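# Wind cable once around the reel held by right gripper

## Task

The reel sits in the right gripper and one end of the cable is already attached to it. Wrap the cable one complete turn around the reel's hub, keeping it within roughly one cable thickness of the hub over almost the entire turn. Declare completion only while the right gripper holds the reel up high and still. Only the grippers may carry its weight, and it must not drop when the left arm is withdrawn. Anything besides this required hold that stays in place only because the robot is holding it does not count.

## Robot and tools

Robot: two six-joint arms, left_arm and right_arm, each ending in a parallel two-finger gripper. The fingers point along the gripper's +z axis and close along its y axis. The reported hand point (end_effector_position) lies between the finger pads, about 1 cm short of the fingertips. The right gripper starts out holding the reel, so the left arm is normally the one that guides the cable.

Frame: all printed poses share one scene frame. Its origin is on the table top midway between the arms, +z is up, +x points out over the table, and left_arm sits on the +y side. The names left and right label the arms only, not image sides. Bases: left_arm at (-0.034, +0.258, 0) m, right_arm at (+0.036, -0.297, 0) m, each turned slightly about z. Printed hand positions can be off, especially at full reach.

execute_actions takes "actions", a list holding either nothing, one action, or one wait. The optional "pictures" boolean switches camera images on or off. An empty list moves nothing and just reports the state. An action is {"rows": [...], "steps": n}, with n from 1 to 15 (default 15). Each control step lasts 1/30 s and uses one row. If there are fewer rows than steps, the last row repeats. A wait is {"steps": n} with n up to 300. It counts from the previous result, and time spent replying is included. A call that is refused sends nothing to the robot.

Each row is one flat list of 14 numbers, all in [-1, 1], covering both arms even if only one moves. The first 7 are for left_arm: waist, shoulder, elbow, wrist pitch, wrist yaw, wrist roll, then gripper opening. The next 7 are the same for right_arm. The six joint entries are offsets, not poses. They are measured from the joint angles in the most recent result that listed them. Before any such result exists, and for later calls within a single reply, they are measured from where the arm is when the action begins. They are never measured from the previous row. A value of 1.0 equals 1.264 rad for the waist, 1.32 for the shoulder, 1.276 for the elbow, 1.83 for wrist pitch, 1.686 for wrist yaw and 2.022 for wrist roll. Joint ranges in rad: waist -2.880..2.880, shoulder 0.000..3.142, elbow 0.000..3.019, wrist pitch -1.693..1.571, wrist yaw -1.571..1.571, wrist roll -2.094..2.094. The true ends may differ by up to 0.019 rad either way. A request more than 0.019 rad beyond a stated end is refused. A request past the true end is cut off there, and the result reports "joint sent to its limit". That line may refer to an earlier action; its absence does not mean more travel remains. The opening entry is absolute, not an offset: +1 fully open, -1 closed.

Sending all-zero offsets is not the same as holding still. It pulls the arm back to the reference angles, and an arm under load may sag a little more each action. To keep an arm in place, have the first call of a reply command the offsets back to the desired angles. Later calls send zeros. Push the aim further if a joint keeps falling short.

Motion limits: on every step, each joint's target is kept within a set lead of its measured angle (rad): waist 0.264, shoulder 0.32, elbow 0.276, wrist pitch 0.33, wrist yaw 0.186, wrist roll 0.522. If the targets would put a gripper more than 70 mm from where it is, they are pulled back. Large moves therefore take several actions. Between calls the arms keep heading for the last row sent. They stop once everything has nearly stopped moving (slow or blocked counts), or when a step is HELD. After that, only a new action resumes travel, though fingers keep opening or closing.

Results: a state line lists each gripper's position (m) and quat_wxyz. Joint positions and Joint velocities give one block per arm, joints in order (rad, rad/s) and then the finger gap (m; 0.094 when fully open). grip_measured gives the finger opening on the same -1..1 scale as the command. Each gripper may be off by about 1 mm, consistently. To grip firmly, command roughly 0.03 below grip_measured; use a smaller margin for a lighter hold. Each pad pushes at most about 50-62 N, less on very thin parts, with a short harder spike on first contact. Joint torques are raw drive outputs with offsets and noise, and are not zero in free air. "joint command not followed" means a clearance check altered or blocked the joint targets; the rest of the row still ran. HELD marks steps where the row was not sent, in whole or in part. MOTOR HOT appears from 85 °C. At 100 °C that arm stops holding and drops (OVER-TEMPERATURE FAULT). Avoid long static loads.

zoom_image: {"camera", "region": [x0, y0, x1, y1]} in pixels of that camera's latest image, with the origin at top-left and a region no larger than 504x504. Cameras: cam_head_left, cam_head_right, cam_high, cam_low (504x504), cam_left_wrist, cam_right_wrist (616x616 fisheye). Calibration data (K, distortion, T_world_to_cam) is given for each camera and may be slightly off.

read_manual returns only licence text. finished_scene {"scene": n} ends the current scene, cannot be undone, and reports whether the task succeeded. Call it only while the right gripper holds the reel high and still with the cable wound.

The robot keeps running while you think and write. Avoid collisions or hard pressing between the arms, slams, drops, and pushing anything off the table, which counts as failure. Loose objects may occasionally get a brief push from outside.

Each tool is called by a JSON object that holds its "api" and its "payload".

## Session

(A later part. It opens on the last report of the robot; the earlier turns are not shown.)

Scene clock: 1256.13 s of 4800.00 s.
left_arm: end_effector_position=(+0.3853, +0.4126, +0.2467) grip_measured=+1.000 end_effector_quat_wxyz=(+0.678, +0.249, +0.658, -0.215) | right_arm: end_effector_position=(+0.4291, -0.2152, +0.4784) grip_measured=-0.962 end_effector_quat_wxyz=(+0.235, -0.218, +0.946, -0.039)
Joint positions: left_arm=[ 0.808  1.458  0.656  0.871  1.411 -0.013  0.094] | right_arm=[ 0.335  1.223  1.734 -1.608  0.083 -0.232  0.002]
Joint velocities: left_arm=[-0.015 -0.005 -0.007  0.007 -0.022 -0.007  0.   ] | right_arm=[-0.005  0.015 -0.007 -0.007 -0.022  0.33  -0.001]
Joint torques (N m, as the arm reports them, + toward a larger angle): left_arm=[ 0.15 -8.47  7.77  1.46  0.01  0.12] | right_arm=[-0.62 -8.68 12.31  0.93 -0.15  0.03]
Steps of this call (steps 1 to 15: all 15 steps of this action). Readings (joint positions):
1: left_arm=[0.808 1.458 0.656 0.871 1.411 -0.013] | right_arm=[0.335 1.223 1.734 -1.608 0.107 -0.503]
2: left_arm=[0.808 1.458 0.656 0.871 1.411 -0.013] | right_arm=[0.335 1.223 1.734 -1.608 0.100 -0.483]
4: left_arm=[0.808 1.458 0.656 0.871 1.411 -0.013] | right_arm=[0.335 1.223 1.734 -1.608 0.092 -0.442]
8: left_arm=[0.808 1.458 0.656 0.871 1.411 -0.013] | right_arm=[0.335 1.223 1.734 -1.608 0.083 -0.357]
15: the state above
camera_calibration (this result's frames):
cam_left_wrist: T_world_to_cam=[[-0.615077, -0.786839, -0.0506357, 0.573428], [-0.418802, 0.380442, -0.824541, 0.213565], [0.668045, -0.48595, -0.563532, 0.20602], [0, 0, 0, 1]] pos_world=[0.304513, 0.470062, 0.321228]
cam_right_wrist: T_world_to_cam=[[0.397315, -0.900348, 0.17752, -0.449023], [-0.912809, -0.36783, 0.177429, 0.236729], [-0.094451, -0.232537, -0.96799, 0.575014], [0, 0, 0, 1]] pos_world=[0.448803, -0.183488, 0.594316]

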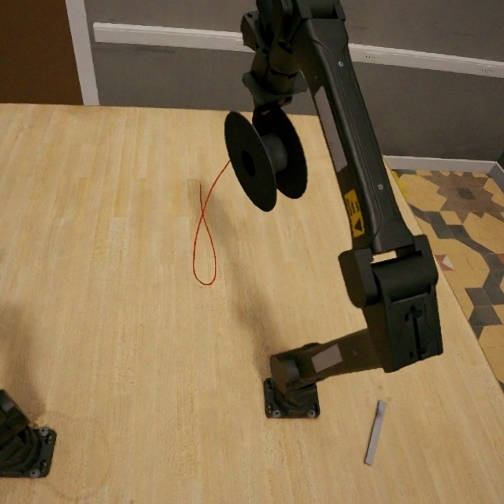

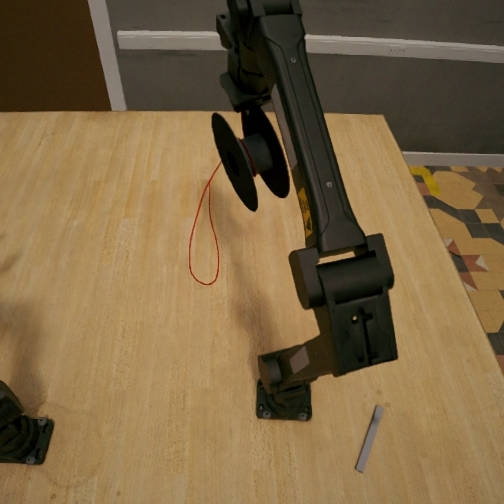

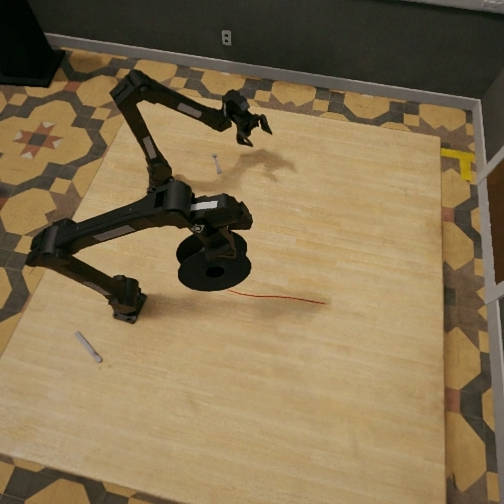

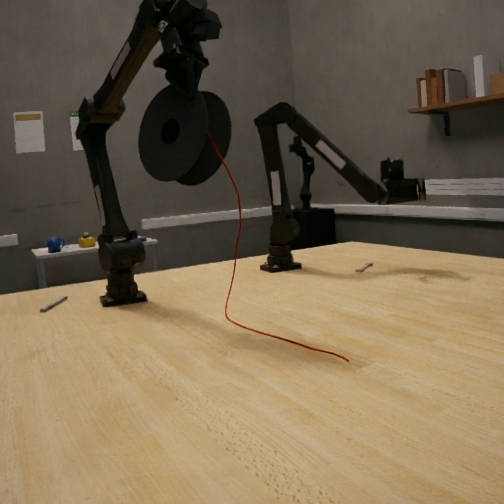

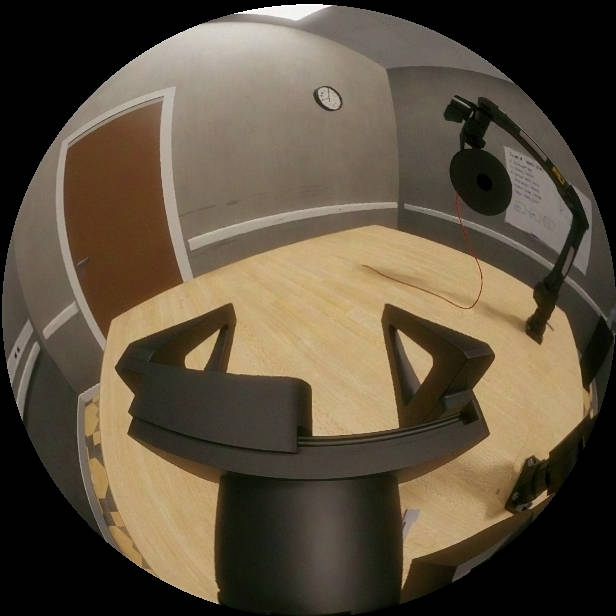

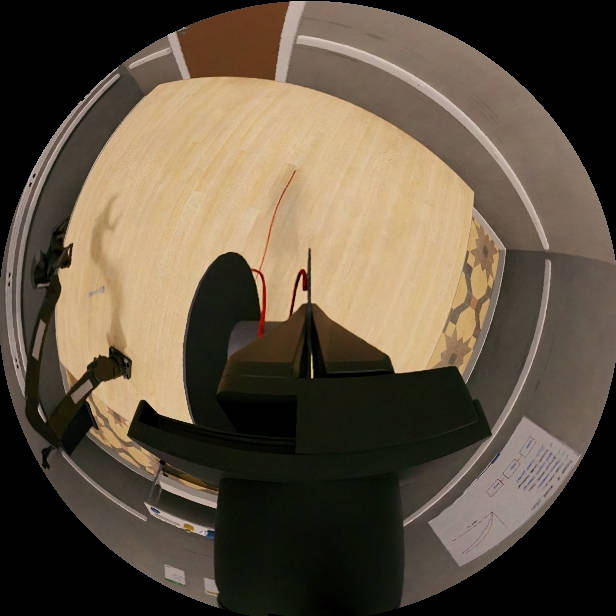

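{"api": "execute_actions", "payload": {"actions": [{"steps": 30}], "pictures": true}}

{"api": "zoom_image", "payload": {"camera": "cam_low", "region": [110, 50, 290, 340]}}

{"api": "zoom_image", "payload": {"camera": "cam_head_left", "region": [170, 80, 340, 300]}}

{"api": "zoom_image", "payload": {"camera": "cam_right_wrist", "region": [160, 150, 400, 400]}}

Scene clock: 1264.57 s of 4800.00 s.
left_arm: end_effector_position=(+0.3853, +0.4126, +0.2467) grip_measured=+1.000 end_effector_quat_wxyz=(+0.678, +0.249, +0.658, -0.215) | right_arm: end_effector_position=(+0.4291, -0.2152, +0.4784) grip_measured=-0.962 end_effector_quat_wxyz=(+0.236, -0.195, +0.952, -0.033)
Joint positions: left_arm=[ 0.808  1.458  0.656  0.871  1.411 -0.013  0.094] | right_arm=[ 0.335  1.223  1.734 -1.608  0.083 -0.183  0.002]
Joint velocities: left_arm=[-0.005 -0.005 -0.012 -0.002 -0.051  0.007  0.   ] | right_arm=[-0.005 -0.005 -0.012 -0.012  0.022  0.037 -0.   ]
Joint torques (N m, as the arm reports them, + toward a larger angle): left_arm=[ 0.2  -8.46  7.76  1.46  0.01  0.12] | right_arm=[-0.44 -9.   12.02  0.84 -0.17  0.06]
Steps of this call (steps 1 to 30: the robot went on to your last target; steps 31 to 210: nothing new was sent; then 1.43 s passed at rest). Readings (joint positions):
1: left_arm=[0.808 1.458 0.656 0.871 1.411 -0.013] | right_arm=[0.335 1.223 1.734 -1.608 0.083 -0.222]
2: left_arm=[0.808 1.458 0.656 0.871 1.411 -0.013] | right_arm=[0.335 1.223 1.734 -1.608 0.083 -0.214]
4: left_arm=[0.808 1.458 0.656 0.871 1.411 -0.013] | right_arm=[0.335 1.223 1.734 -1.608 0.083 -0.202]
8: left_arm=[0.808 1.458 0.656 0.871 1.411 -0.013] | right_arm=[0.335 1.223 1.734 -1.608 0.083 -0.190]
210: the state above
All arms were judged still, so your last target was given up. Only a new action makes them travel on or press farther. Fingers that are still opening or closing keep moving.
camera_calibration (this result's frames):
cam_left_wrist: T_world_to_cam=[[-0.615077, -0.786839, -0.0506357, 0.573428], [-0.418802, 0.380442, -0.824541, 0.213565], [0.668045, -0.48595, -0.563532, 0.20602], [0, 0, 0, 1]] pos_world=[0.304513, 0.470062, 0.321228]
cam_right_wrist: T_world_to_cam=[[0.357812, -0.920618, 0.156312, -0.426288], [-0.927829, -0.33162, 0.170769, 0.254151], [-0.105377, -0.206134, -0.972833, 0.5877], [0, 0, 0, 1]] pos_world=[0.45027, -0.187022, 0.594966]

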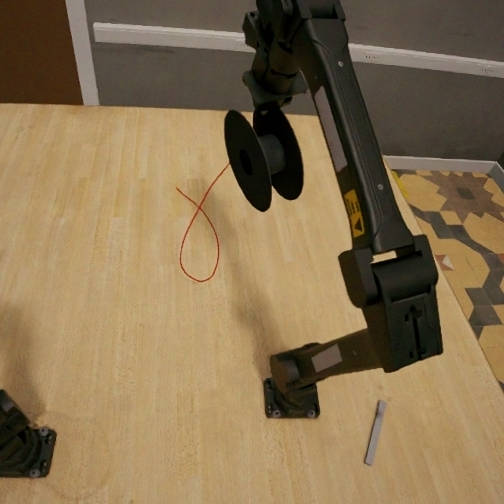

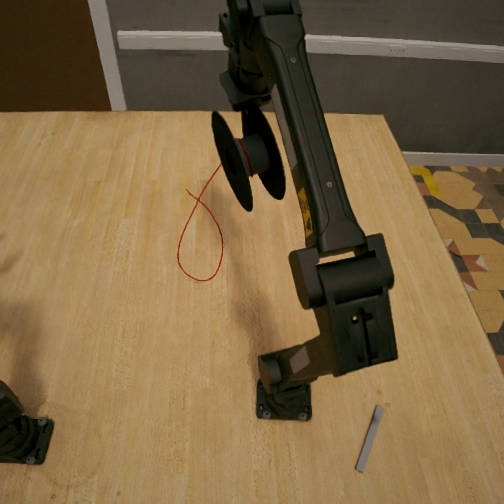

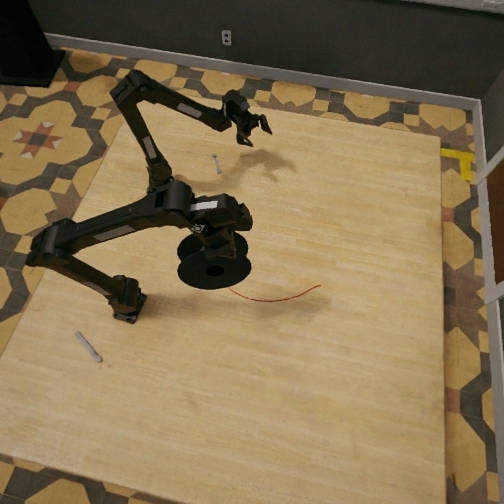

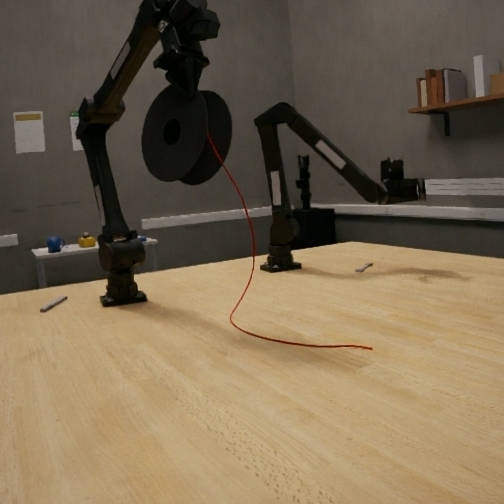

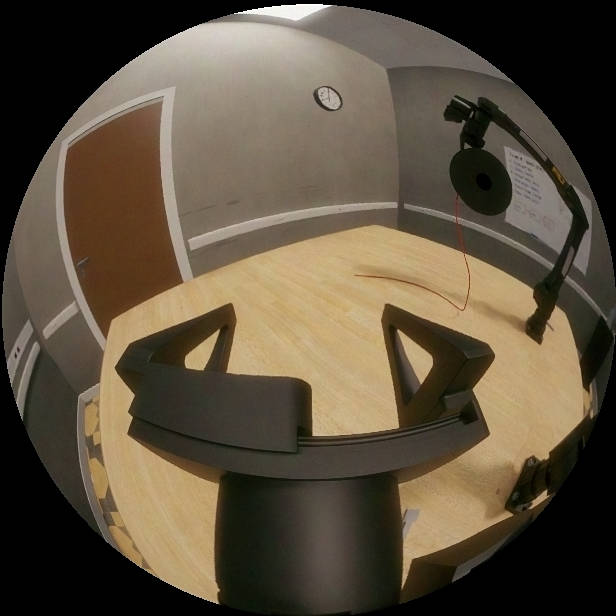

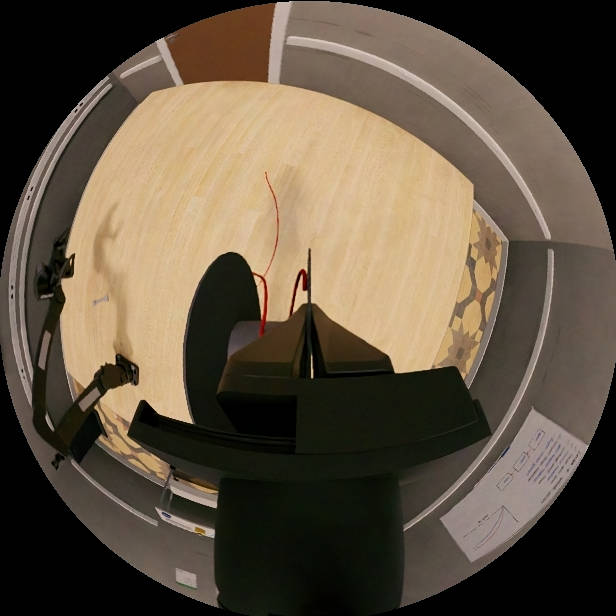

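Region (110, 50, 290, 340) of cam_low's 504x504 image, scaled by 1.738, with more detail than that image has; it fills the left 313 columns of this view, and the rest is white.

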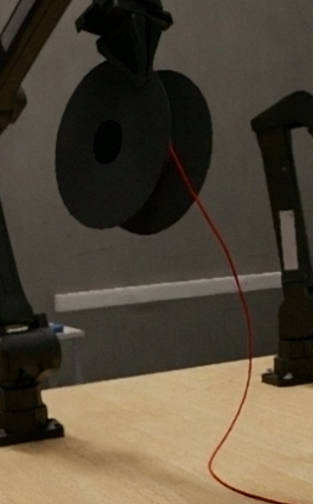

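Region (170, 80, 340, 300) of cam_head_left's 504x504 image, scaled by 2.291, with more detail than that image has; it fills the left 389 columns of this view, and the rest is white.

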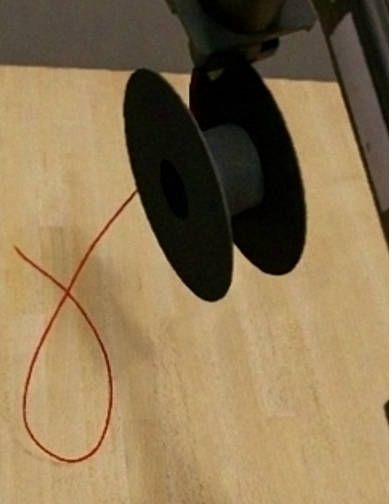

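Region (160, 150, 400, 400) of cam_right_wrist's 616x616 image, scaled by 2.016, with more detail than that image has; it fills the left 484 columns of this view, and the rest is white.

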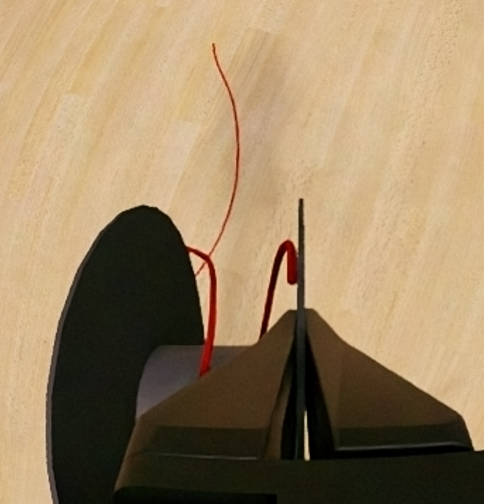

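{"api": "execute_actions", "payload": {"actions": []}}

Scene clock: 1279.53 s of 4800.00 s.
left_arm: end_effector_position=(+0.3853, +0.4126, +0.2467) grip_measured=+1.000 end_effector_quat_wxyz=(+0.678, +0.249, +0.658, -0.215) | right_arm: end_effector_position=(+0.4291, -0.2152, +0.4784) grip_measured=-0.962 end_effector_quat_wxyz=(+0.236, -0.195, +0.952, -0.033)
Joint positions: left_arm=[ 0.808  1.458  0.656  0.871  1.411 -0.013  0.094] | right_arm=[ 0.335  1.223  1.734 -1.608  0.083 -0.183  0.002]
Joint velocities: left_arm=[-0.005  0.015 -0.007 -0.002  0.007  0.007  0.   ] | right_arm=[-0.005 -0.005 -0.012  0.002  0.022 -0.007 -0.001]
Joint torques (N m, as the arm reports them, + toward a larger angle): left_arm=[ 0.22 -8.47  7.77  1.47  0.01  0.11] | right_arm=[-0.87 -9.19 11.92  0.82 -0.11  0.07]
Steps of this call (steps 1 to 180: nothing new was sent; then 8.97 s passed at rest). Readings (joint positions):
1: left_arm=[0.808 1.458 0.656 0.871 1.411 -0.013] | right_arm=[0.335 1.223 1.734 -1.608 0.083 -0.183]
2: left_arm=[0.808 1.458 0.656 0.871 1.411 -0.013] | right_arm=[0.335 1.223 1.734 -1.608 0.083 -0.183]
4: left_arm=[0.808 1.458 0.656 0.871 1.411 -0.013] | right_arm=[0.335 1.223 1.734 -1.608 0.083 -0.183]
8: left_arm=[0.808 1.458 0.656 0.871 1.411 -0.013] | right_arm=[0.335 1.223 1.734 -1.608 0.083 -0.183]
180: the state above
camera_calibration (this result's frames):
cam_left_wrist: T_world_to_cam=[[-0.615077, -0.786839, -0.0506357, 0.573428], [-0.418802, 0.380442, -0.824541, 0.213565], [0.668045, -0.48595, -0.563532, 0.20602], [0, 0, 0, 1]] pos_world=[0.304513, 0.470062, 0.321228]
cam_right_wrist: T_world_to_cam=[[0.357812, -0.920618, 0.156312, -0.426288], [-0.927829, -0.33162, 0.170769, 0.254151], [-0.105377, -0.206134, -0.972833, 0.5877], [0, 0, 0, 1]] pos_world=[0.45027, -0.187022, 0.594966]

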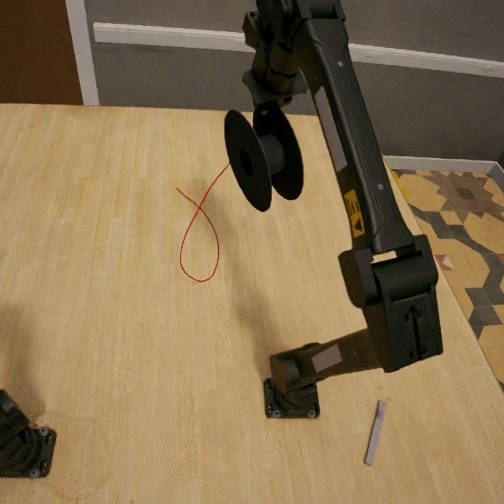

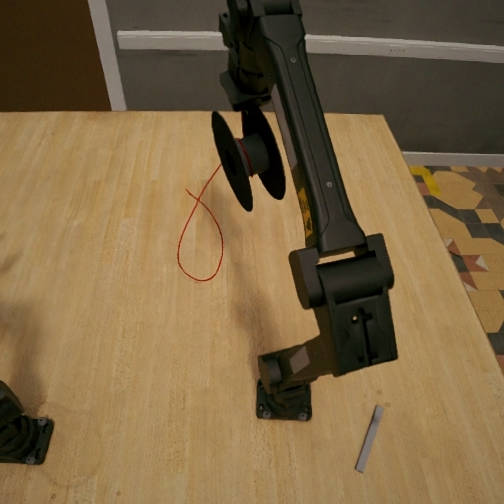

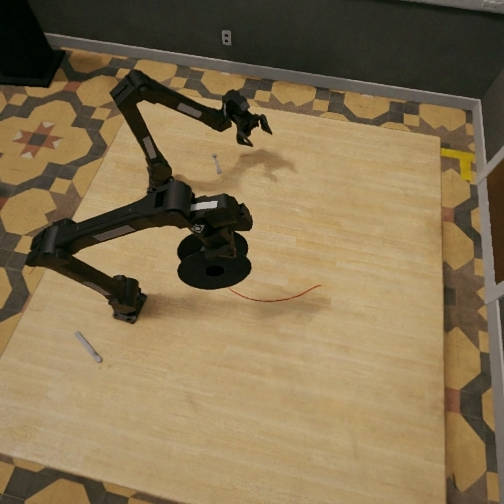

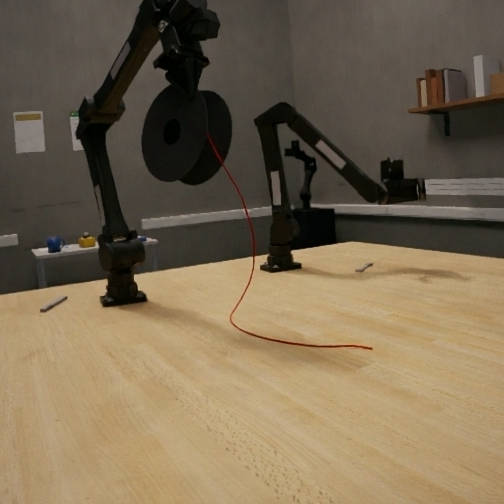

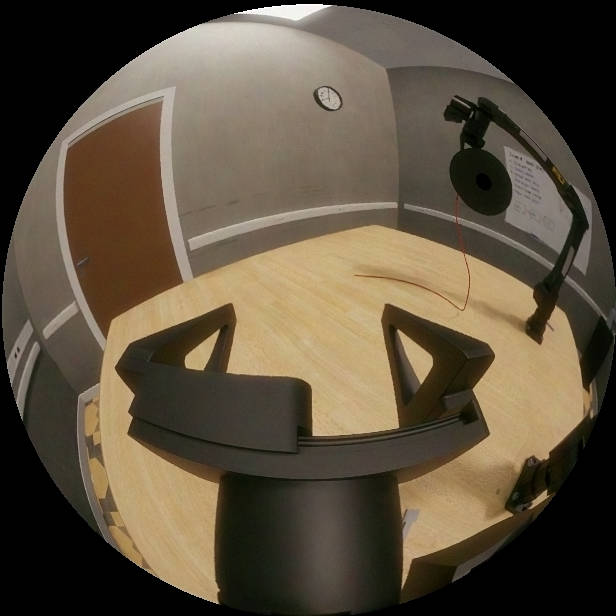

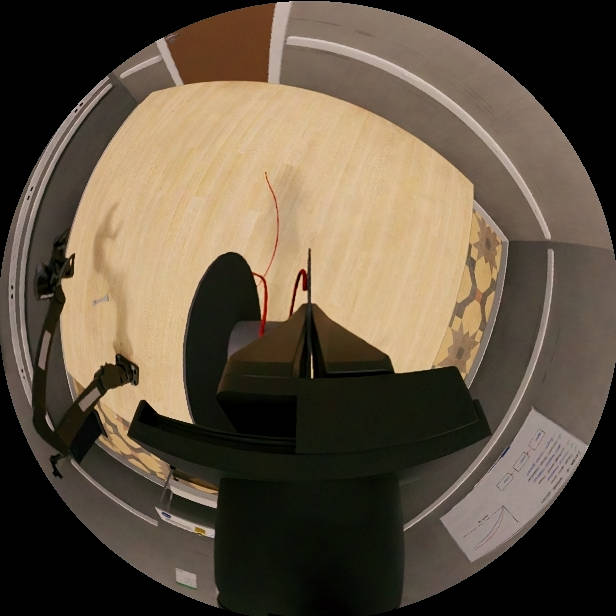

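{"api": "zoom_image", "payload": {"camera": "cam_low", "region": [110, 60, 310, 260]}}

{"api": "zoom_image", "payload": {"camera": "cam_right_wrist", "region": [160, 220, 400, 420]}}

{"api": "zoom_image", "payload": {"camera": "cam_head_left", "region": [160, 80, 340, 260]}}

Region (110, 60, 310, 260) of cam_low's 504x504 image, scaled by 2.520, with more detail than that image has.

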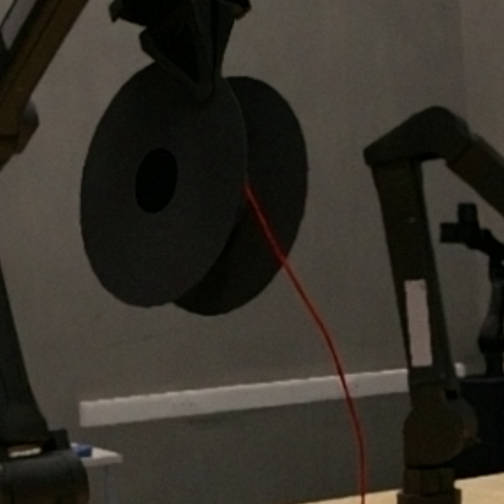

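Region (160, 220, 400, 420) of cam_right_wrist's 616x616 image, scaled by 2.100, with more detail than that image has.

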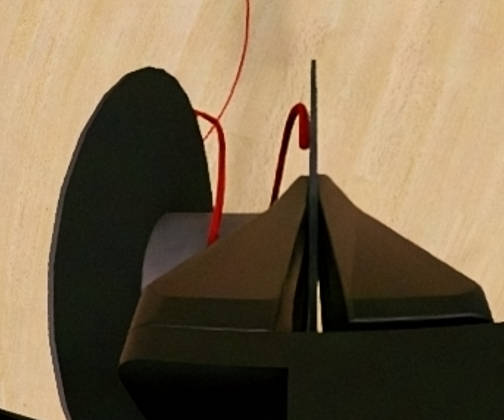

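Region (160, 80, 340, 260) of cam_head_left's 504x504 image, scaled by 2.800, with more detail than that image has.

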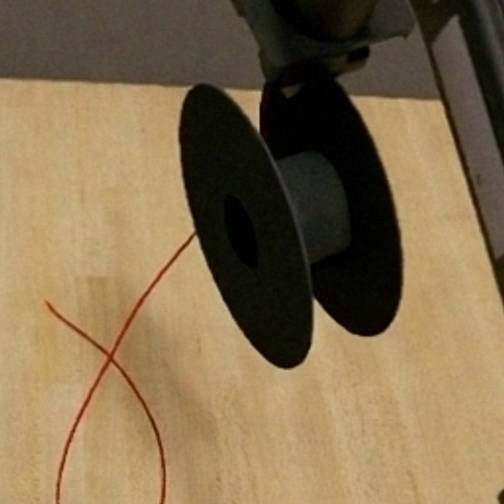

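{"api": "execute_actions", "payload": {"actions": [{"rows": [[0,0,0,0,0,0,1, 0,0,0.02,0.009,-0.003,0.0095,-1],[0,0,0,0,0,0,1, 0,0,0.02,0.018,-0.006,0.019,-1],[0,0,0,0,0,0,1, 0,0,0.02,0.027,-0.009,0.0285,-1],[0,0,0,0,0,0,1, 0,0,0.02,0.036,-0.012,0.038,-1],[0,0,0,0,0,0,1, 0,0,0.02,0.046,-0.015,0.0475,-1],[0,0,0,0,0,0,1, 0,0,0.02,0.055,-0.018,0.057,-1],[0,0,0,0,0,0,1, 0,0,0.02,0.064,-0.021,0.0665,-1],[0,0,0,0,0,0,1, 0,0,0.02,0.073,-0.024,0.076,-1],[0,0,0,0,0,0,1, 0,0,0.02,0.082,-0.027,0.0855,-1],[0,0,0,0,0,0,1, 0,0,0.02,0.091,-0.03,0.095,-1],[0,0,0,0,0,0,1, 0,0,0.02,0.1,-0.03,0.095,-1],[0,0,0,0,0,0,1, 0,0,0.02,0.109,-0.03,0.095,-1],[0,0,0,0,0,0,1, 0,0,0.02,0.118,-0.03,0.095,-1],[0,0,0,0,0,0,1, 0,0,0.02,0.128,-0.03,0.095,-1],[0,0,0,0,0,0,1, 0,0,0.02,0.137,-0.03,0.095,-1]], "steps": 15}], "pictures": false}}

{"api": "execute_actions", "payload": {"actions": [{"rows": [[0,0,0,0,0,0,1, 0,0,0.012,0.03,0,0,-1],[0,0,0,0,0,0,1, 0,0,0.012,0.04,0,0,-1],[0,0,0,0,0,0,1, 0,0,0.012,0.05,0,0,-1],[0,0,0,0,0,0,1, 0,0,0.012,0.06,0,0,-1],[0,0,0,0,0,0,1, 0,0,0.012,0.07,0,0,-1],[0,0,0,0,0,0,1, 0,0,0.012,0.08,0,0,-1],[0,0,0,0,0,0,1, 0,0,0.012,0.09,0,0,-1],[0,0,0,0,0,0,1, 0,0,0.012,0.1,0,0,-1],[0,0,0,0,0,0,1, 0,0,0.012,0.11,0,0,-1],[0,0,0,0,0,0,1, 0,0,0.012,0.12,0,0,-1],[0,0,0,0,0,0,1, 0,0,0.012,0.13,0,0,-1],[0,0,0,0,0,0,1, 0,0,0.012,0.14,0,0,-1],[0,0,0,0,0,0,1, 0,0,0.012,0.15,0,0,-1],[0,0,0,0,0,0,1, 0,0,0.012,0.16,0,0,-1],[0,0,0,0,0,0,1, 0,0,0.012,0.17,0,0,-1]], "steps": 15}], "pictures": false}}

{"api": "execute_actions", "payload": {"actions": [{"rows": [[0,0,0,0,0,0,1, 0,0,0.012,0.03,0,0,-1],[0,0,0,0,0,0,1, 0,0,0.012,0.04,0,0,-1],[0,0,0,0,0,0,1, 0,0,0.012,0.05,0,0,-1],[0,0,0,0,0,0,1, 0,0,0.012,0.06,0,0,-1],[0,0,0,0,0,0,1, 0,0,0.012,0.07,0,0,-1],[0,0,0,0,0,0,1, 0,0,0.012,0.08,0,0,-1],[0,0,0,0,0,0,1, 0,0,0.012,0.09,0,0,-1],[0,0,0,0,0,0,1, 0,0,0.012,0.1,0,0,-1],[0,0,0,0,0,0,1, 0,0,0.012,0.11,0,0,-1],[0,0,0,0,0,0,1, 0,0,0.012,0.12,0,0,-1],[0,0,0,0,0,0,1, 0,0,0.012,0.13,0,0,-1],[0,0,0,0,0,0,1, 0,0,0.012,0.14,0,0,-1],[0,0,0,0,0,0,1, 0,0,0.012,0.15,0,0,-1],[0,0,0,0,0,0,1, 0,0,0.012,0.16,0,0,-1],[0,0,0,0,0,0,1, 0,0,0.012,0.165,0,0,-1]], "steps": 15}], "pictures": true}}

Scene clock: 1400.03 s of 4800.00 s.
left_arm: end_effector_position=(+0.3853, +0.4126, +0.2467) grip_measured=+1.000 end_effector_quat_wxyz=(+0.678, +0.249, +0.658, -0.215) | right_arm: end_effector_position=(+0.4658, -0.1978, +0.5033) grip_measured=-0.962 end_effector_quat_wxyz=(+0.326, -0.119, +0.937, +0.019)
Joint positions: left_arm=[ 0.808  1.458  0.656  0.871  1.411 -0.013  0.094] | right_arm=[ 0.335  1.223  1.734 -1.417  0.036 -0.024  0.002]
Joint velocities: left_arm=[ 0.005  0.015 -0.002  0.017  0.051 -0.022  0.   ] | right_arm=[-0.005  0.005 -0.012  0.462  0.037  0.139 -0.   ]
Joint torques (N m, as the arm reports them, + toward a larger angle): left_arm=[ 0.2  -8.48  7.72  1.44  0.01  0.12] | right_arm=[-1.36 -9.66 12.73  2.2  -0.27  0.09]
Steps of this call (steps 1 to 180: nothing new was sent; then 114.00 s passed at rest; steps 181 to 195: all 15 steps of this action). Readings (joint positions):
181: left_arm=[0.808 1.458 0.656 0.871 1.411 -0.013] | right_arm=[0.335 1.223 1.734 -1.608 0.082 -0.181]
182: left_arm=[0.808 1.458 0.656 0.871 1.411 -0.013] | right_arm=[0.335 1.223 1.734 -1.607 0.079 -0.177]
184: left_arm=[0.808 1.458 0.656 0.871 1.411 -0.013] | right_arm=[0.335 1.223 1.734 -1.592 0.070 -0.159]
188: left_arm=[0.808 1.458 0.656 0.871 1.411 -0.013] | right_arm=[0.335 1.223 1.734 -1.531 0.050 -0.104]
195: the state above

Scene clock: 1400.53 s of 4800.00 s.
left_arm: end_effector_position=(+0.3853, +0.4126, +0.2467) grip_measured=+1.000 end_effector_quat_wxyz=(+0.678, +0.249, +0.658, -0.215) | right_arm: end_effector_position=(+0.5067, -0.1877, +0.5454) grip_measured=-0.962 end_effector_quat_wxyz=(+0.438, -0.111, +0.892, +0.032)
Joint positions: left_arm=[ 0.808  1.458  0.656  0.871  1.411 -0.013  0.094] | right_arm=[ 0.335  1.223  1.734 -1.174  0.036 -0.023  0.002]
Joint velocities: left_arm=[-0.005 -0.005  0.007  0.007 -0.095 -0.007  0.   ] | right_arm=[-0.015 -0.005 -0.012  0.496 -0.051  0.022  0.002]
Joint torques (N m, as the arm reports them, + toward a larger angle): left_arm=[ 0.19 -8.47  7.77  1.46  0.01  0.11] | right_arm=[-0.65 -9.54 12.08  2.74 -0.12 -0.1 ]
Steps of this call (steps 1 to 15: all 15 steps of this action). Readings (joint positions):
1: left_arm=[0.808 1.458 0.656 0.871 1.411 -0.013] | right_arm=[0.335 1.223 1.734 -1.403 0.036 -0.023]
2: left_arm=[0.808 1.458 0.656 0.871 1.411 -0.013] | right_arm=[0.335 1.223 1.734 -1.392 0.036 -0.023]
4: left_arm=[0.808 1.458 0.656 0.871 1.411 -0.013] | right_arm=[0.335 1.223 1.734 -1.367 0.036 -0.023]
8: left_arm=[0.808 1.458 0.656 0.871 1.411 -0.013] | right_arm=[0.335 1.223 1.734 -1.299 0.036 -0.023]
15: the state above

Scene clock: 1401.03 s of 4800.00 s.
left_arm: end_effector_position=(+0.3853, +0.4126, +0.2467) grip_measured=+1.000 end_effector_quat_wxyz=(+0.678, +0.249, +0.658, -0.215) | right_arm: end_effector_position=(+0.5359, -0.1805, +0.5951) grip_measured=-0.962 end_effector_quat_wxyz=(+0.540, -0.101, +0.834, +0.044)
Joint positions: left_arm=[ 0.808  1.458  0.656  0.871  1.411 -0.013  0.094] | right_arm=[ 0.335  1.223  1.734 -0.937  0.036 -0.023  0.002]
Joint velocities: left_arm=[ 0.005 -0.015  0.012 -0.007 -0.066 -0.037  0.   ] | right_arm=[-0.015  0.015 -0.007  0.462 -0.007 -0.037 -0.001]
Joint torques (N m, as the arm reports them, + toward a larger angle): left_arm=[ 0.22 -8.46  7.75  1.46  0.    0.12] | right_arm=[ 0.12 -9.67 12.12  3.15 -0.21 -0.08]
Steps of this call (steps 1 to 15: all 15 steps of this action). Readings (joint positions):
1: left_arm=[0.808 1.458 0.656 0.871 1.411 -0.013] | right_arm=[0.335 1.223 1.734 -1.160 0.036 -0.023]
2: left_arm=[0.808 1.458 0.656 0.871 1.411 -0.013] | right_arm=[0.335 1.223 1.734 -1.151 0.036 -0.023]
4: left_arm=[0.808 1.458 0.656 0.871 1.411 -0.013] | right_arm=[0.335 1.223 1.734 -1.129 0.036 -0.023]
8: left_arm=[0.808 1.458 0.656 0.871 1.411 -0.013] | right_arm=[0.335 1.223 1.734 -1.062 0.036 -0.023]
15: the state above
camera_calibration (this result's frames):
cam_left_wrist: T_world_to_cam=[[-0.615077, -0.786839, -0.0506357, 0.573428], [-0.418802, 0.380442, -0.824541, 0.213565], [0.668045, -0.48595, -0.563532, 0.20602], [0, 0, 0, 1]] pos_world=[0.304513, 0.470062, 0.321228]
cam_right_wrist: T_world_to_cam=[[0.218263, -0.975132, 0.0384655, -0.315781], [-0.844889, -0.208543, -0.492618, 0.717375], [0.488389, 0.075021, -0.869395, 0.390662], [0, 0, 0, 1]] pos_world=[0.484231, -0.187633, 0.705178]

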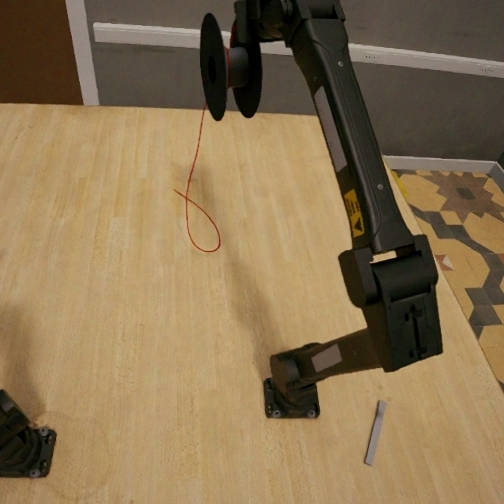

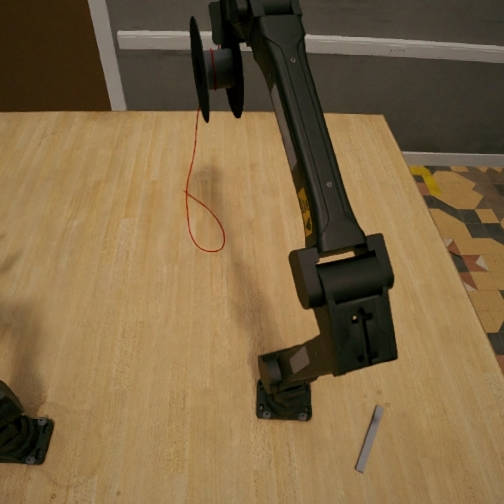

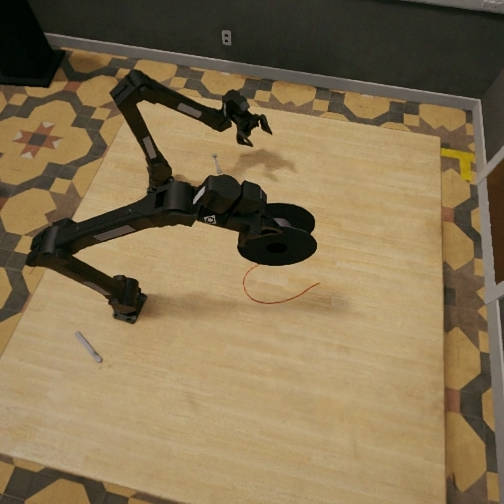

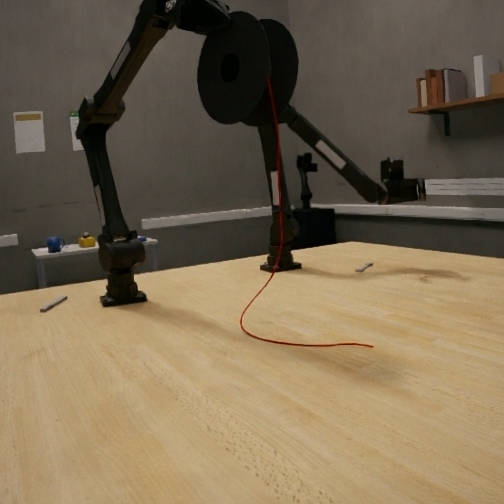

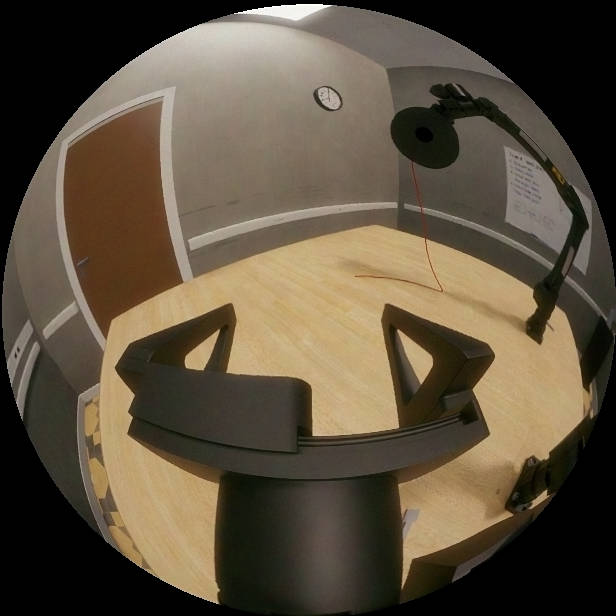

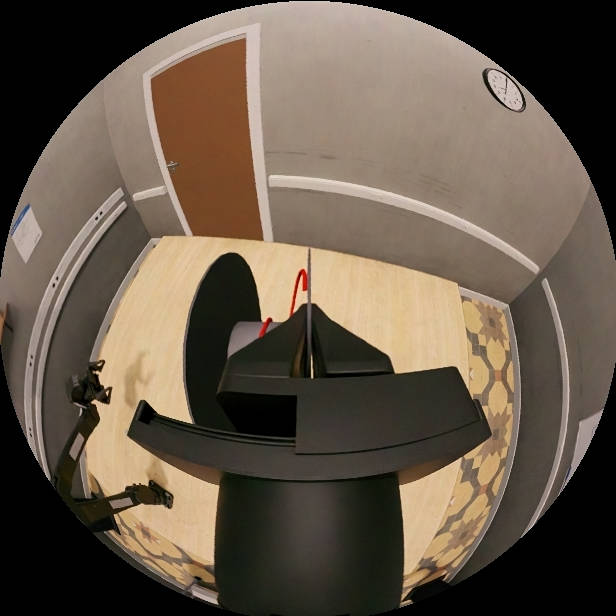

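{"api": "execute_actions", "payload": {"actions": [{"rows": [[0,0,0,0,0,0,1, 0,0,0.02,0.04,-0.003,0,-1],[0,0,0,0,0,0,1, 0,0,0.02,0.046,-0.006,0,-1],[0,0,0,0,0,0,1, 0,0,0.02,0.054,-0.009,0,-1],[0,0,0,0,0,0,1, 0,0,0.02,0.064,-0.012,0,-1],[0,0,0,0,0,0,1, 0,0,0.02,0.075,-0.015,0,-1],[0,0,0,0,0,0,1, 0,0,0.02,0.087,-0.018,0,-1],[0,0,0,0,0,0,1, 0,0,0.02,0.099,-0.021,0,-1],[0,0,0,0,0,0,1, 0,0,0.02,0.111,-0.024,0,-1],[0,0,0,0,0,0,1, 0,0,0.02,0.123,-0.027,0,-1],[0,0,0,0,0,0,1, 0,0,0.02,0.135,-0.03,0,-1],[0,0,0,0,0,0,1, 0,0,0.02,0.147,-0.033,0,-1],[0,0,0,0,0,0,1, 0,0,0.02,0.159,-0.036,0,-1],[0,0,0,0,0,0,1, 0,0,0.02,0.171,-0.036,0,-1],[0,0,0,0,0,0,1, 0,0,0.02,0.183,-0.036,0,-1],[0,0,0,0,0,0,1, 0,0,0.02,0.195,-0.036,0,-1]], "steps": 15}], "pictures": false}}

{"api": "execute_actions", "payload": {"actions": [{"rows": [[0,0,0,0,0,0,1, 0,0,0.012,0.04,0,0,-1],[0,0,0,0,0,0,1, 0,0,0.012,0.052,0,0,-1],[0,0,0,0,0,0,1, 0,0,0.012,0.064,0,0,-1],[0,0,0,0,0,0,1, 0,0,0.012,0.076,0,0,-1],[0,0,0,0,0,0,1, 0,0,0.012,0.088,0,0,-1],[0,0,0,0,0,0,1, 0,0,0.012,0.1,0,0,-1],[0,0,0,0,0,0,1, 0,0,0.012,0.112,0,0,-1],[0,0,0,0,0,0,1, 0,0,0.012,0.124,0,0,-1],[0,0,0,0,0,0,1, 0,0,0.012,0.136,0,0,-1],[0,0,0,0,0,0,1, 0,0,0.012,0.148,0,0,-1],[0,0,0,0,0,0,1, 0,0,0.012,0.16,0,0,-1],[0,0,0,0,0,0,1, 0,0,0.012,0.172,0,0,-1],[0,0,0,0,0,0,1, 0,0,0.012,0.184,0,0,-1],[0,0,0,0,0,0,1, 0,0,0.012,0.196,0,0,-1],[0,0,0,0,0,0,1, 0,0,0.012,0.208,0,0,-1]], "steps": 15}], "pictures": false}}

{"api": "execute_actions", "payload": {"actions": [{"rows": [[0,0,0,0,0,0,1, 0,0,0.012,0.04,0,0,-1],[0,0,0,0,0,0,1, 0,0,0.012,0.052,0,0,-1],[0,0,0,0,0,0,1, 0,0,0.012,0.064,0,0,-1],[0,0,0,0,0,0,1, 0,0,0.012,0.076,0,0,-1],[0,0,0,0,0,0,1, 0,0,0.012,0.088,0,0,-1],[0,0,0,0,0,0,1, 0,0,0.012,0.1,0,0,-1],[0,0,0,0,0,0,1, 0,0,0.012,0.112,0,0,-1],[0,0,0,0,0,0,1, 0,0,0.012,0.124,0,0,-1],[0,0,0,0,0,0,1, 0,0,0.012,0.136,0,0,-1],[0,0,0,0,0,0,1, 0,0,0.012,0.148,0,0,-1],[0,0,0,0,0,0,1, 0,0,0.012,0.16,0,0,-1],[0,0,0,0,0,0,1, 0,0,0.012,0.172,0,0,-1],[0,0,0,0,0,0,1, 0,0,0.012,0.184,0,0,-1],[0,0,0,0,0,0,1, 0,0,0.012,0.196,0,0,-1],[0,0,0,0,0,0,1, 0,0,0.012,0.208,0,0,-1]], "steps": 15}], "pictures": false}}

{"api": "execute_actions", "payload": {"actions": [{"rows": [[0,0,0,0,0,0,1, 0,0,0.012,0.04,0,0,-1],[0,0,0,0,0,0,1, 0,0,0.012,0.052,0,0,-1],[0,0,0,0,0,0,1, 0,0,0.012,0.064,0,0,-1],[0,0,0,0,0,0,1, 0,0,0.012,0.076,0,0,-1],[0,0,0,0,0,0,1, 0,0,0.012,0.088,0,0,-1],[0,0,0,0,0,0,1, 0,0,0.012,0.1,0,0,-1],[0,0,0,0,0,0,1, 0,0,0.012,0.11,0,0,-1],[0,0,0,0,0,0,1, 0,0,0.012,0.119,0,0,-1],[0,0,0,0,0,0,1, 0,0,0.012,0.127,0,0,-1],[0,0,0,0,0,0,1, 0,0,0.012,0.134,0,0,-1],[0,0,0,0,0,0,1, 0,0,0.012,0.14,0,0,-1],[0,0,0,0,0,0,1, 0,0,0.012,0.145,0,0,-1],[0,0,0,0,0,0,1, 0,0,0.012,0.149,0,0,-1],[0,0,0,0,0,0,1, 0,0,0.012,0.152,0,0,-1],[0,0,0,0,0,0,1, 0,0,0.012,0.154,0,0,-1]], "steps": 15}], "pictures": true}}

Scene clock: 1441.43 s of 4800.00 s.
left_arm: end_effector_position=(+0.3853, +0.4126, +0.2467) grip_measured=+1.000 end_effector_quat_wxyz=(+0.678, +0.249, +0.658, -0.215) | right_arm: end_effector_position=(+0.5521, -0.1663, +0.6591) grip_measured=-0.962 end_effector_quat_wxyz=(+0.646, -0.108, +0.751, +0.079)
Joint positions: left_arm=[ 0.808  1.458  0.656  0.871  1.411 -0.013  0.094] | right_arm=[ 0.335  1.223  1.734 -0.664 -0.022 -0.025  0.002]
Joint velocities: left_arm=[-0.005 -0.005 -0.007 -0.007 -0.007 -0.066  0.   ] | right_arm=[-0.015 -0.005  0.007  0.598 -0.007  0.037  0.001]
Joint torques (N m, as the arm reports them, + toward a larger angle): left_arm=[ 0.26 -8.43  7.76  1.44  0.01  0.11] | right_arm=[ -0.01 -10.3   13.55   3.46  -0.31   0.02]
Steps of this call (steps 1 to 30: the robot went on to your last target; steps 31 to 210: nothing new was sent; then 32.90 s passed at rest; steps 211 to 225: all 15 steps of this action). Readings (joint positions):
211: left_arm=[0.808 1.458 0.656 0.871 1.411 -0.013] | right_arm=[0.335 1.223 1.734 -0.909 0.035 -0.024]
212: left_arm=[0.808 1.458 0.656 0.871 1.411 -0.013] | right_arm=[0.335 1.223 1.734 -0.905 0.033 -0.024]
214: left_arm=[0.808 1.458 0.656 0.871 1.411 -0.013] | right_arm=[0.335 1.223 1.734 -0.888 0.023 -0.024]
218: left_arm=[0.808 1.458 0.656 0.871 1.411 -0.013] | right_arm=[0.335 1.223 1.734 -0.816 0.003 -0.025]
225: the state above

Scene clock: 1441.93 s of 4800.00 s.
left_arm: end_effector_position=(+0.3853, +0.4126, +0.2467) grip_measured=+1.000 end_effector_quat_wxyz=(+0.678, +0.249, +0.658, -0.215) | right_arm: end_effector_position=(+0.5535, -0.1660, +0.7292) grip_measured=-0.962 end_effector_quat_wxyz=(+0.749, -0.096, +0.650, +0.088)
Joint positions: left_arm=[ 0.808  1.458  0.656  0.871  1.411 -0.013  0.094] | right_arm=[ 0.335  1.223  1.731 -0.37  -0.022 -0.026  0.002]
Joint velocities: left_arm=[-0.005 -0.015  0.002  0.007 -0.022  0.037  0.   ] | right_arm=[ 0.005  0.015  0.002  0.613  0.022  0.066 -0.   ]
Joint torques (N m, as the arm reports them, + toward a larger angle): left_arm=[ 0.16 -8.55  7.76  1.44  0.01  0.11] | right_arm=[ -0.15 -10.85  12.62   3.4   -0.17  -0.1 ]
Steps of this call (steps 1 to 15: all 15 steps of this action). Readings (joint positions):
1: left_arm=[0.808 1.458 0.656 0.871 1.411 -0.013] | right_arm=[0.335 1.223 1.734 -0.648 -0.022 -0.025]
2: left_arm=[0.808 1.458 0.656 0.871 1.411 -0.013] | right_arm=[0.335 1.223 1.734 -0.634 -0.022 -0.025]
4: left_arm=[0.808 1.458 0.656 0.871 1.411 -0.013] | right_arm=[0.335 1.223 1.733 -0.604 -0.022 -0.025]
8: left_arm=[0.808 1.458 0.656 0.871 1.411 -0.013] | right_arm=[0.335 1.223 1.731 -0.524 -0.022 -0.026]
15: the state above

Scene clock: 1442.43 s of 4800.00 s.
left_arm: end_effector_position=(+0.3853, +0.4126, +0.2467) grip_measured=+1.000 end_effector_quat_wxyz=(+0.678, +0.249, +0.658, -0.215) | right_arm: end_effector_position=(+0.5355, -0.1704, +0.7960) grip_measured=-0.962 end_effector_quat_wxyz=(+0.836, -0.082, +0.535, +0.096)
Joint positions: left_arm=[ 0.808  1.458  0.656  0.871  1.411 -0.013  0.094] | right_arm=[ 0.335  1.224  1.727 -0.075 -0.022 -0.027  0.002]
Joint velocities: left_arm=[-0.005  0.005  0.007  0.002  0.022  0.022  0.   ] | right_arm=[-0.005  0.005  0.012  0.618 -0.037  0.095  0.001]
Joint torques (N m, as the arm reports them, + toward a larger angle): left_arm=[ 0.19 -8.37  7.76  1.44  0.01  0.11] | right_arm=[ -0.23 -10.83  12.65   3.17  -0.23  -0.02]
Steps of this call (steps 1 to 15: all 15 steps of this action). Readings (joint positions):
1: left_arm=[0.808 1.458 0.656 0.871 1.411 -0.013] | right_arm=[0.335 1.223 1.731 -0.354 -0.022 -0.026]
2: left_arm=[0.808 1.458 0.656 0.871 1.411 -0.013] | right_arm=[0.335 1.223 1.731 -0.341 -0.022 -0.026]
4: left_arm=[0.808 1.458 0.656 0.871 1.411 -0.013] | right_arm=[0.335 1.223 1.730 -0.309 -0.022 -0.027]
8: left_arm=[0.808 1.458 0.656 0.871 1.411 -0.013] | right_arm=[0.335 1.224 1.727 -0.231 -0.022 -0.027]
15: the state above

Scene clock: 1442.93 s of 4800.00 s.
left_arm: end_effector_position=(+0.3853, +0.4126, +0.2467) grip_measured=+1.000 end_effector_quat_wxyz=(+0.678, +0.249, +0.658, -0.215) | right_arm: end_effector_position=(+0.5091, -0.1769, +0.8421) grip_measured=-0.962 end_effector_quat_wxyz=(+0.891, -0.069, +0.437, +0.101)
Joint positions: left_arm=[ 0.808  1.458  0.656  0.871  1.411 -0.013  0.094] | right_arm=[ 0.335  1.226  1.724  0.157 -0.022 -0.027  0.002]
Joint velocities: left_arm=[-0.015  0.015 -0.017 -0.022 -0.037 -0.022  0.   ] | right_arm=[-0.015  0.005 -0.012  0.164 -0.051  0.066  0.   ]
Joint torques (N m, as the arm reports them, + toward a larger angle): left_arm=[ 0.14 -8.52  7.75  1.46  0.01  0.11] | right_arm=[ -0.57 -10.52  12.28   2.35  -0.21  -0.08]
Steps of this call (steps 1 to 15: all 15 steps of this action). Readings (joint positions):
1: left_arm=[0.808 1.458 0.656 0.871 1.411 -0.013] | right_arm=[0.335 1.224 1.727 -0.058 -0.022 -0.027]
2: left_arm=[0.808 1.458 0.656 0.871 1.411 -0.013] | right_arm=[0.335 1.224 1.727 -0.045 -0.022 -0.027]
4: left_arm=[0.808 1.458 0.656 0.871 1.411 -0.013] | right_arm=[0.335 1.225 1.727 -0.013 -0.022 -0.027]
8: left_arm=[0.808 1.458 0.656 0.871 1.411 -0.013] | right_arm=[0.335 1.226 1.724 0.064 -0.022 -0.027]
15: the state above
camera_calibration (this result's frames):
cam_left_wrist: T_world_to_cam=[[-0.615077, -0.786839, -0.0506357, 0.573428], [-0.418802, 0.380442, -0.824541, 0.213565], [0.668045, -0.48595, -0.563532, 0.20602], [0, 0, 0, 1]] pos_world=[0.304513, 0.470062, 0.321228]
cam_right_wrist: T_world_to_cam=[[0.238063, -0.970511, 0.03788, -0.324694], [0.0341242, -0.0306194, -0.998948, 0.827536], [0.97065, 0.239105, 0.0258286, -0.352181], [0, 0, 0, 1]] pos_world=[0.390903, -0.205572, 0.848062]

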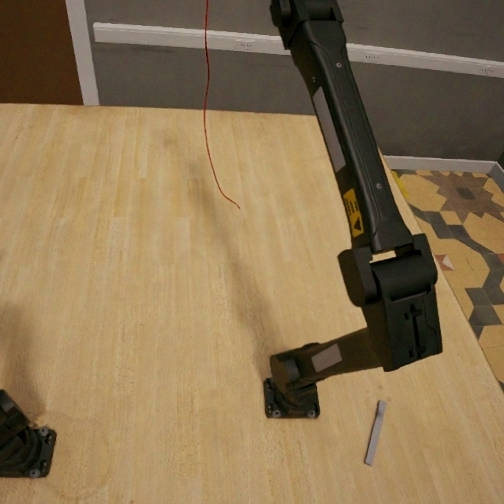

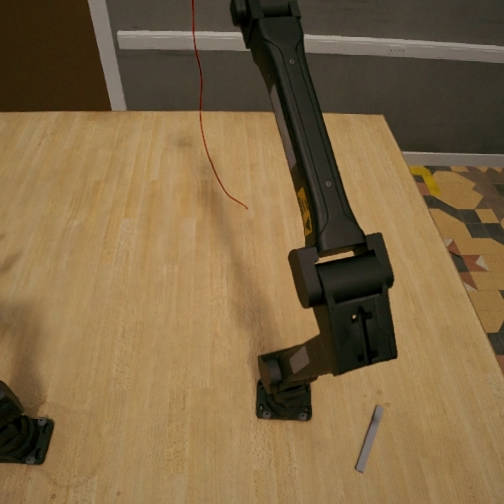

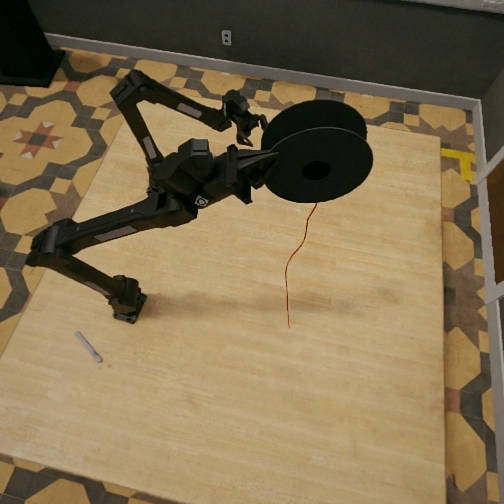

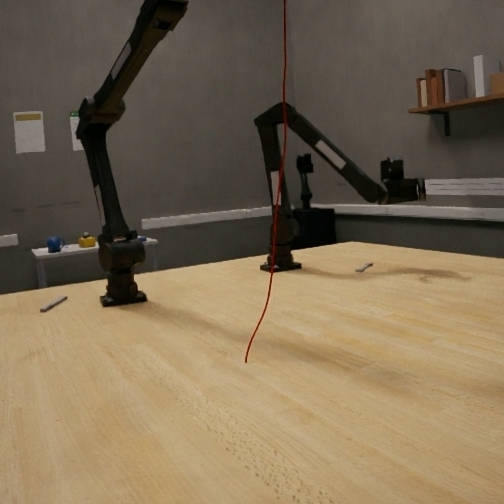

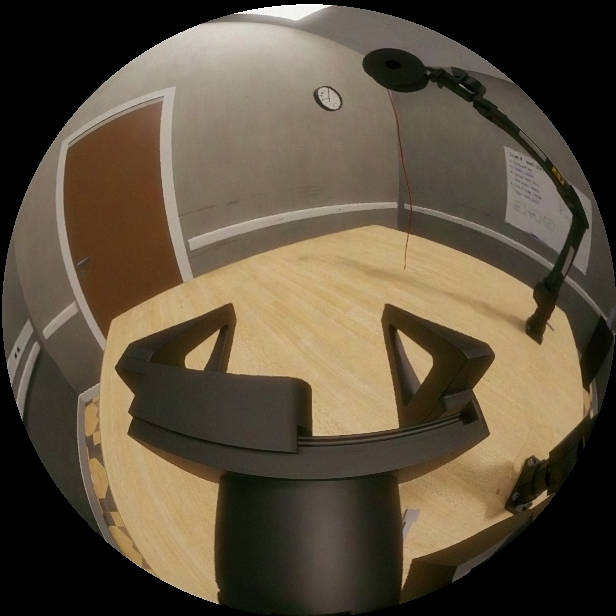

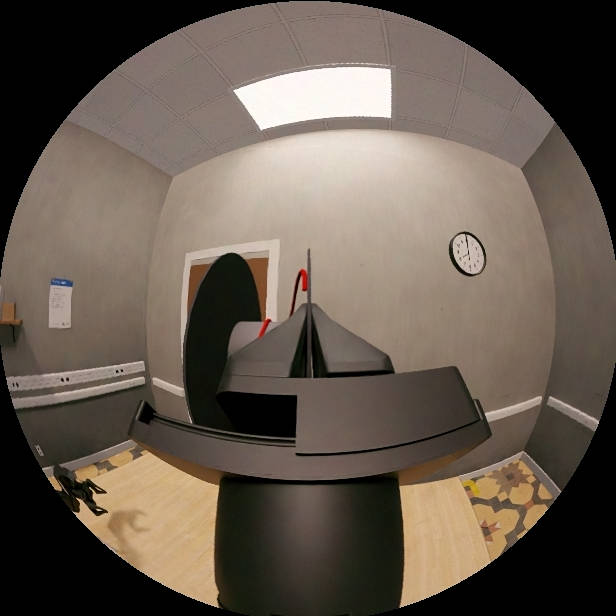

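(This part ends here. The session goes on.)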